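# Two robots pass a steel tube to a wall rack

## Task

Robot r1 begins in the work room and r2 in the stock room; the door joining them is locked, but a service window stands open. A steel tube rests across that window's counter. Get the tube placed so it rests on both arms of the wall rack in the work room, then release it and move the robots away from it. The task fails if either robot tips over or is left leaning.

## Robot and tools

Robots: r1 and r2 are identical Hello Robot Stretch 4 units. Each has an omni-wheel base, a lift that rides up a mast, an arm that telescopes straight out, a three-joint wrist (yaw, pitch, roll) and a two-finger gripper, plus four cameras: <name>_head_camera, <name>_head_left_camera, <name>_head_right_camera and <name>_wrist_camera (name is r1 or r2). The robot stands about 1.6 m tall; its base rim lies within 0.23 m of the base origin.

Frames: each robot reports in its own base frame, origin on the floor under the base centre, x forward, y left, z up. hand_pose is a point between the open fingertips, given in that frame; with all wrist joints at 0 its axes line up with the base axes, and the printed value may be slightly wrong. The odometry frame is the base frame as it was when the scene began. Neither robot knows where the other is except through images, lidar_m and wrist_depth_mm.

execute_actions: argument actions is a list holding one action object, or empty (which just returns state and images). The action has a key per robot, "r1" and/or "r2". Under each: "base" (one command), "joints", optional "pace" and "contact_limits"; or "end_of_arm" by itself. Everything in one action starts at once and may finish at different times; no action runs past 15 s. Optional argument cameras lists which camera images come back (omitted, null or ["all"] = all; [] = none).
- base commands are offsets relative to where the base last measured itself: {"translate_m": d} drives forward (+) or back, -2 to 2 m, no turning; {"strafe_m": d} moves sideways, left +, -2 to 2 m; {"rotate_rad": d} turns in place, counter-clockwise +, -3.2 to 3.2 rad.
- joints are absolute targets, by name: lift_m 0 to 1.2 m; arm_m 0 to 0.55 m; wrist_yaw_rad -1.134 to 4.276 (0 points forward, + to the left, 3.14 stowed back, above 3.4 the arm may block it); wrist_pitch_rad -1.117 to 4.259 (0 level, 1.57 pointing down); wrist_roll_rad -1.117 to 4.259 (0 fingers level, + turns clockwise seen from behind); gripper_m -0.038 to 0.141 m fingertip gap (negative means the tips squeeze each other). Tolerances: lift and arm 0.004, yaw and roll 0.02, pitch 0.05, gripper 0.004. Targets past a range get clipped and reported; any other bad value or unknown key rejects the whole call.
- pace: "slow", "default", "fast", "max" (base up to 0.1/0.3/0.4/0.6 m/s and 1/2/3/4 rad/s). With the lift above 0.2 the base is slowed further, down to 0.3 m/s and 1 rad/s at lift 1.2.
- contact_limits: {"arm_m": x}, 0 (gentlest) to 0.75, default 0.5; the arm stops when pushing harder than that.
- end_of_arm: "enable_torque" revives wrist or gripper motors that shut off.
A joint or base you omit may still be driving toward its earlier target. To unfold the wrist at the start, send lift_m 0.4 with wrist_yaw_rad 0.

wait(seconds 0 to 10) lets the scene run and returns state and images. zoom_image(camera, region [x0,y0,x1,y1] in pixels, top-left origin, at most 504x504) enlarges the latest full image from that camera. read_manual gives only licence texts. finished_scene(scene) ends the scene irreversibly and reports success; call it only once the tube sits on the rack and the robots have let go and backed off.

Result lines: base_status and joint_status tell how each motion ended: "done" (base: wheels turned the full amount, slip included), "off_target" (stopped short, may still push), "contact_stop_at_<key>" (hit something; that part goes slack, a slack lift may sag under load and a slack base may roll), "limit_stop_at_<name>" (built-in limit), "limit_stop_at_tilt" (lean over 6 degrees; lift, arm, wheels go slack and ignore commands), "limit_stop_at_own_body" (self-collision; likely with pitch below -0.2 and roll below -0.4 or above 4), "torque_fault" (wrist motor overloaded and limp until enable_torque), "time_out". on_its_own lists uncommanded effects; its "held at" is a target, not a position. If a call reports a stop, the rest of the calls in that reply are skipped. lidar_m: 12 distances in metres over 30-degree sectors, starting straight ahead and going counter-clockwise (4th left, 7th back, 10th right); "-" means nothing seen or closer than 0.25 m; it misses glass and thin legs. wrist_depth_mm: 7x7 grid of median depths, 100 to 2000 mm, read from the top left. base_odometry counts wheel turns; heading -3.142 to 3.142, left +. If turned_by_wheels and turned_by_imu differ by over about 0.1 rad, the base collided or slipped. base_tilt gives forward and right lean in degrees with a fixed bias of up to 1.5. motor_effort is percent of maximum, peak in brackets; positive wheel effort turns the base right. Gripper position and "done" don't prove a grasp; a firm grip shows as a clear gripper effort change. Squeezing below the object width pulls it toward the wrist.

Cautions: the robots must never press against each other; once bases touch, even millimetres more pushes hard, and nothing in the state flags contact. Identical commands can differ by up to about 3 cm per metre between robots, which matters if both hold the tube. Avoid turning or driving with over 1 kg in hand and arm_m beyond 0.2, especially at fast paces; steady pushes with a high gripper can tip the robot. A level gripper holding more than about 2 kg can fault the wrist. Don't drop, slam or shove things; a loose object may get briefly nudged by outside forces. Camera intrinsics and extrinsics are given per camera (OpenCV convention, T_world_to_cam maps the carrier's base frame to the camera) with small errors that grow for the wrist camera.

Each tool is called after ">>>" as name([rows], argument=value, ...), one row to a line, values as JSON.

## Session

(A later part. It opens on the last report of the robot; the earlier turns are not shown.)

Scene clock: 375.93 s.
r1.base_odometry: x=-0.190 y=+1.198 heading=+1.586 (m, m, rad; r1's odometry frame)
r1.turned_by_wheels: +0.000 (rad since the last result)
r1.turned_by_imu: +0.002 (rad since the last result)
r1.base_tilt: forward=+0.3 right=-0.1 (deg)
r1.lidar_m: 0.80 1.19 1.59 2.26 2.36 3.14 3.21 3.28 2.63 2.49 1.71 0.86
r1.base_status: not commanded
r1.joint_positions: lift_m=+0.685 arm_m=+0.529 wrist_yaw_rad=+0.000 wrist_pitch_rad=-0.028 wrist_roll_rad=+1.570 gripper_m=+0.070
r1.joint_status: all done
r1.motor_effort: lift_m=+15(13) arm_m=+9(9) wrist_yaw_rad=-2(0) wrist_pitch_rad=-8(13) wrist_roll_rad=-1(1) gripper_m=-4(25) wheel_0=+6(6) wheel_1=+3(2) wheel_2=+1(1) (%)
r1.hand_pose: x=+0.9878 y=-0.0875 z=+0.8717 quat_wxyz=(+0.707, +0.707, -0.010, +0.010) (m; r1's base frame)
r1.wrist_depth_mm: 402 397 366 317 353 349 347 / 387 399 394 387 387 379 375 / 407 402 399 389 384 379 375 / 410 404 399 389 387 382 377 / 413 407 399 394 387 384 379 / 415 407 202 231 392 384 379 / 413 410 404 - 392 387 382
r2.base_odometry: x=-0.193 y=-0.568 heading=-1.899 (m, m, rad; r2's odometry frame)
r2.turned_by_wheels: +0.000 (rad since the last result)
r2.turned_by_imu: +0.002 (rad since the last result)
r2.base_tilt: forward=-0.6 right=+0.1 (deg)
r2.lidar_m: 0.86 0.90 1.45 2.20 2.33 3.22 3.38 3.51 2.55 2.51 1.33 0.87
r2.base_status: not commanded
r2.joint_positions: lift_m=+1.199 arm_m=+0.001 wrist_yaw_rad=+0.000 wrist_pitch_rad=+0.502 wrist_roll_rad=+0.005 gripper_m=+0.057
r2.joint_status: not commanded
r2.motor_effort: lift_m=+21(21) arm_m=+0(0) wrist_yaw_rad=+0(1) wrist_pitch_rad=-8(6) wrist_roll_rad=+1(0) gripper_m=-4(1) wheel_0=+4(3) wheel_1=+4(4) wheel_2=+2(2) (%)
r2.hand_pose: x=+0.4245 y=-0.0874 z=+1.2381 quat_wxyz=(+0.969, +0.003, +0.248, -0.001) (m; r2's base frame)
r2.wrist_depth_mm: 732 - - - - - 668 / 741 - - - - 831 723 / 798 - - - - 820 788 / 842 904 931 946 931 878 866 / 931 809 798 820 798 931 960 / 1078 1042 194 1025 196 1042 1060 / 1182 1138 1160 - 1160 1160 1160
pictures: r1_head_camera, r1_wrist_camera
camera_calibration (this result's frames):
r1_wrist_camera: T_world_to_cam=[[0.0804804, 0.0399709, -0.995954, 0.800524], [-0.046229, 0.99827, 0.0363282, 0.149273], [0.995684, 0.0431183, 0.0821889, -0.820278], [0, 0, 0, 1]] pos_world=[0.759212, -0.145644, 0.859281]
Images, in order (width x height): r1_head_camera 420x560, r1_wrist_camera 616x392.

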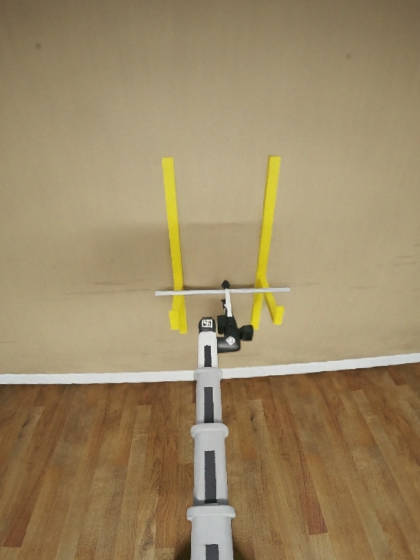

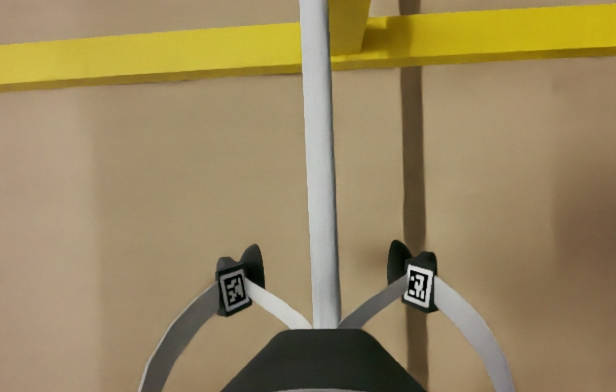

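The tube is resting on both arms and the gripper is free. Now retract and move clear.

>>> execute_actions([
  {"r1": {"base": {"translate_m": -0.2}, "joints": {"arm_m": 0.0}, "pace": "fast"}},
], cameras=["r1_wrist_camera", "r1_head_camera", "r1_head_right_camera"])

Scene clock: 380.63 s.
r1.base_odometry: x=-0.188 y=+0.998 heading=+1.585 (m, m, rad; r1's odometry frame)
r1.turned_by_wheels: -0.001 (rad since the last result)
r1.turned_by_imu: +0.002 (rad since the last result)
r1.base_tilt: forward=+0.3 right=-0.2 (deg)
r1.lidar_m: 1.03 1.40 1.84 2.25 2.34 3.12 2.96 3.06 2.63 2.50 2.00 1.05
r1.base_status: done
r1.joint_positions: lift_m=+0.685 arm_m=+0.002 wrist_yaw_rad=+0.000 wrist_pitch_rad=-0.028 wrist_roll_rad=+1.570 gripper_m=+0.070
r1.joint_status: all done
r1.motor_effort: lift_m=+15(15) arm_m=-8(10) wrist_yaw_rad=-1(3) wrist_pitch_rad=-9(8) wrist_roll_rad=-1(1) gripper_m=-4(4) wheel_0=-6(12) wheel_1=-3(6) wheel_2=-2(16) (%)
r1.hand_pose: x=+0.4608 y=-0.0875 z=+0.8715 quat_wxyz=(+0.707, +0.707, -0.010, +0.010) (m; r1's base frame)
r1.wrist_depth_mm: 1160 1138 1118 1098 1098 1078 1060 / 1160 1160 1138 1118 1098 1078 1078 / 1182 1160 1138 1118 1098 1078 1078 / 1182 1138 1138 1118 1098 1098 1078 / 1182 1160 1138 1118 1118 1098 1078 / 1182 1160 202 960 1118 1098 1098 / 1182 1160 1160 - 1118 1098 1078
r2.base_odometry: x=-0.193 y=-0.568 heading=-1.899 (m, m, rad; r2's odometry frame)
r2.turned_by_wheels: +0.000 (rad since the last result)
r2.turned_by_imu: +0.002 (rad since the last result)
r2.base_tilt: forward=-0.5 right=+0.2 (deg)
r2.lidar_m: 0.85 0.88 1.45 2.20 2.31 3.24 3.37 3.47 2.58 2.50 1.37 0.86
r2.base_status: not commanded
r2.joint_positions: lift_m=+1.199 arm_m=+0.001 wrist_yaw_rad=+0.000 wrist_pitch_rad=+0.502 wrist_roll_rad=+0.005 gripper_m=+0.057
r2.joint_status: not commanded
r2.motor_effort: lift_m=+21(21) arm_m=+0(0) wrist_yaw_rad=+1(1) wrist_pitch_rad=-9(8) wrist_roll_rad=+0(0) gripper_m=-4(5) wheel_0=+4(4) wheel_1=+4(4) wheel_2=+2(2) (%)
r2.hand_pose: x=+0.4245 y=-0.0874 z=+1.2381 quat_wxyz=(+0.969, +0.003, +0.248, -0.001) (m; r2's base frame)
r2.wrist_depth_mm: 741 - - - - - 676 / 750 - - - - 820 723 / 798 - - - - 820 798 / 854 917 931 931 946 866 866 / 946 809 788 820 788 946 946 / 1060 1042 193 1042 196 1078 1078 / 1205 1160 1160 - 1160 1160 1205
pictures: r1_head_camera, r1_head_right_camera, r1_wrist_camera
camera_calibration (this result's frames):
r1_wrist_camera: T_world_to_cam=[[0.0801381, 0.0399684, -0.995982, 0.842997], [-0.0461821, 0.998272, 0.0363444, 0.124891], [0.995713, 0.043084, 0.0818454, -0.295287], [0, 0, 0, 1]] pos_world=[0.232233, -0.145646, 0.859239]
Images, in order (width x height): r1_head_camera 420x560, r1_head_right_camera 420x672, r1_wrist_camera 616x392.

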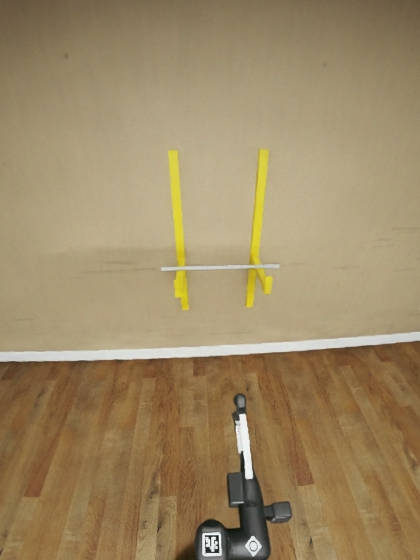

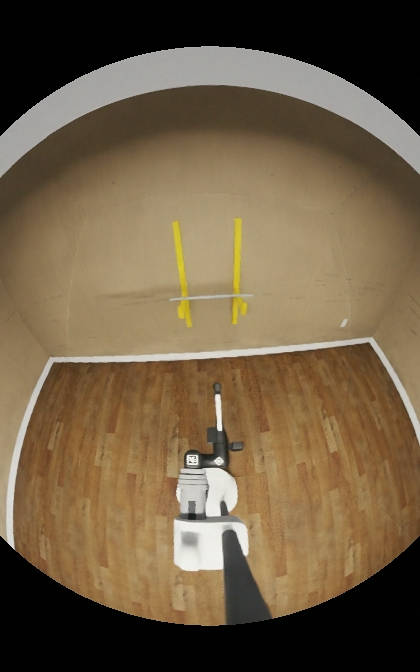

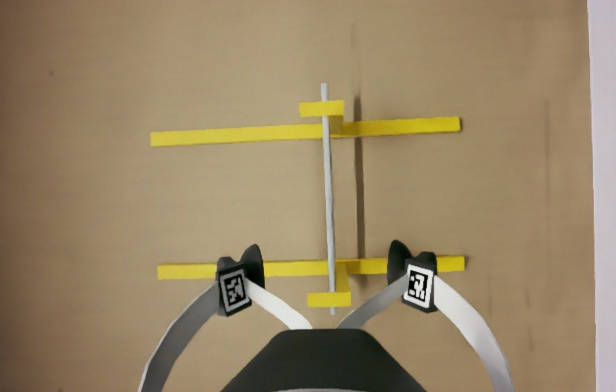

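The tube rests centred across both rack arms and r1 is clear.

>>> finished_scene(scene=2)

The scene is finished: the task was done.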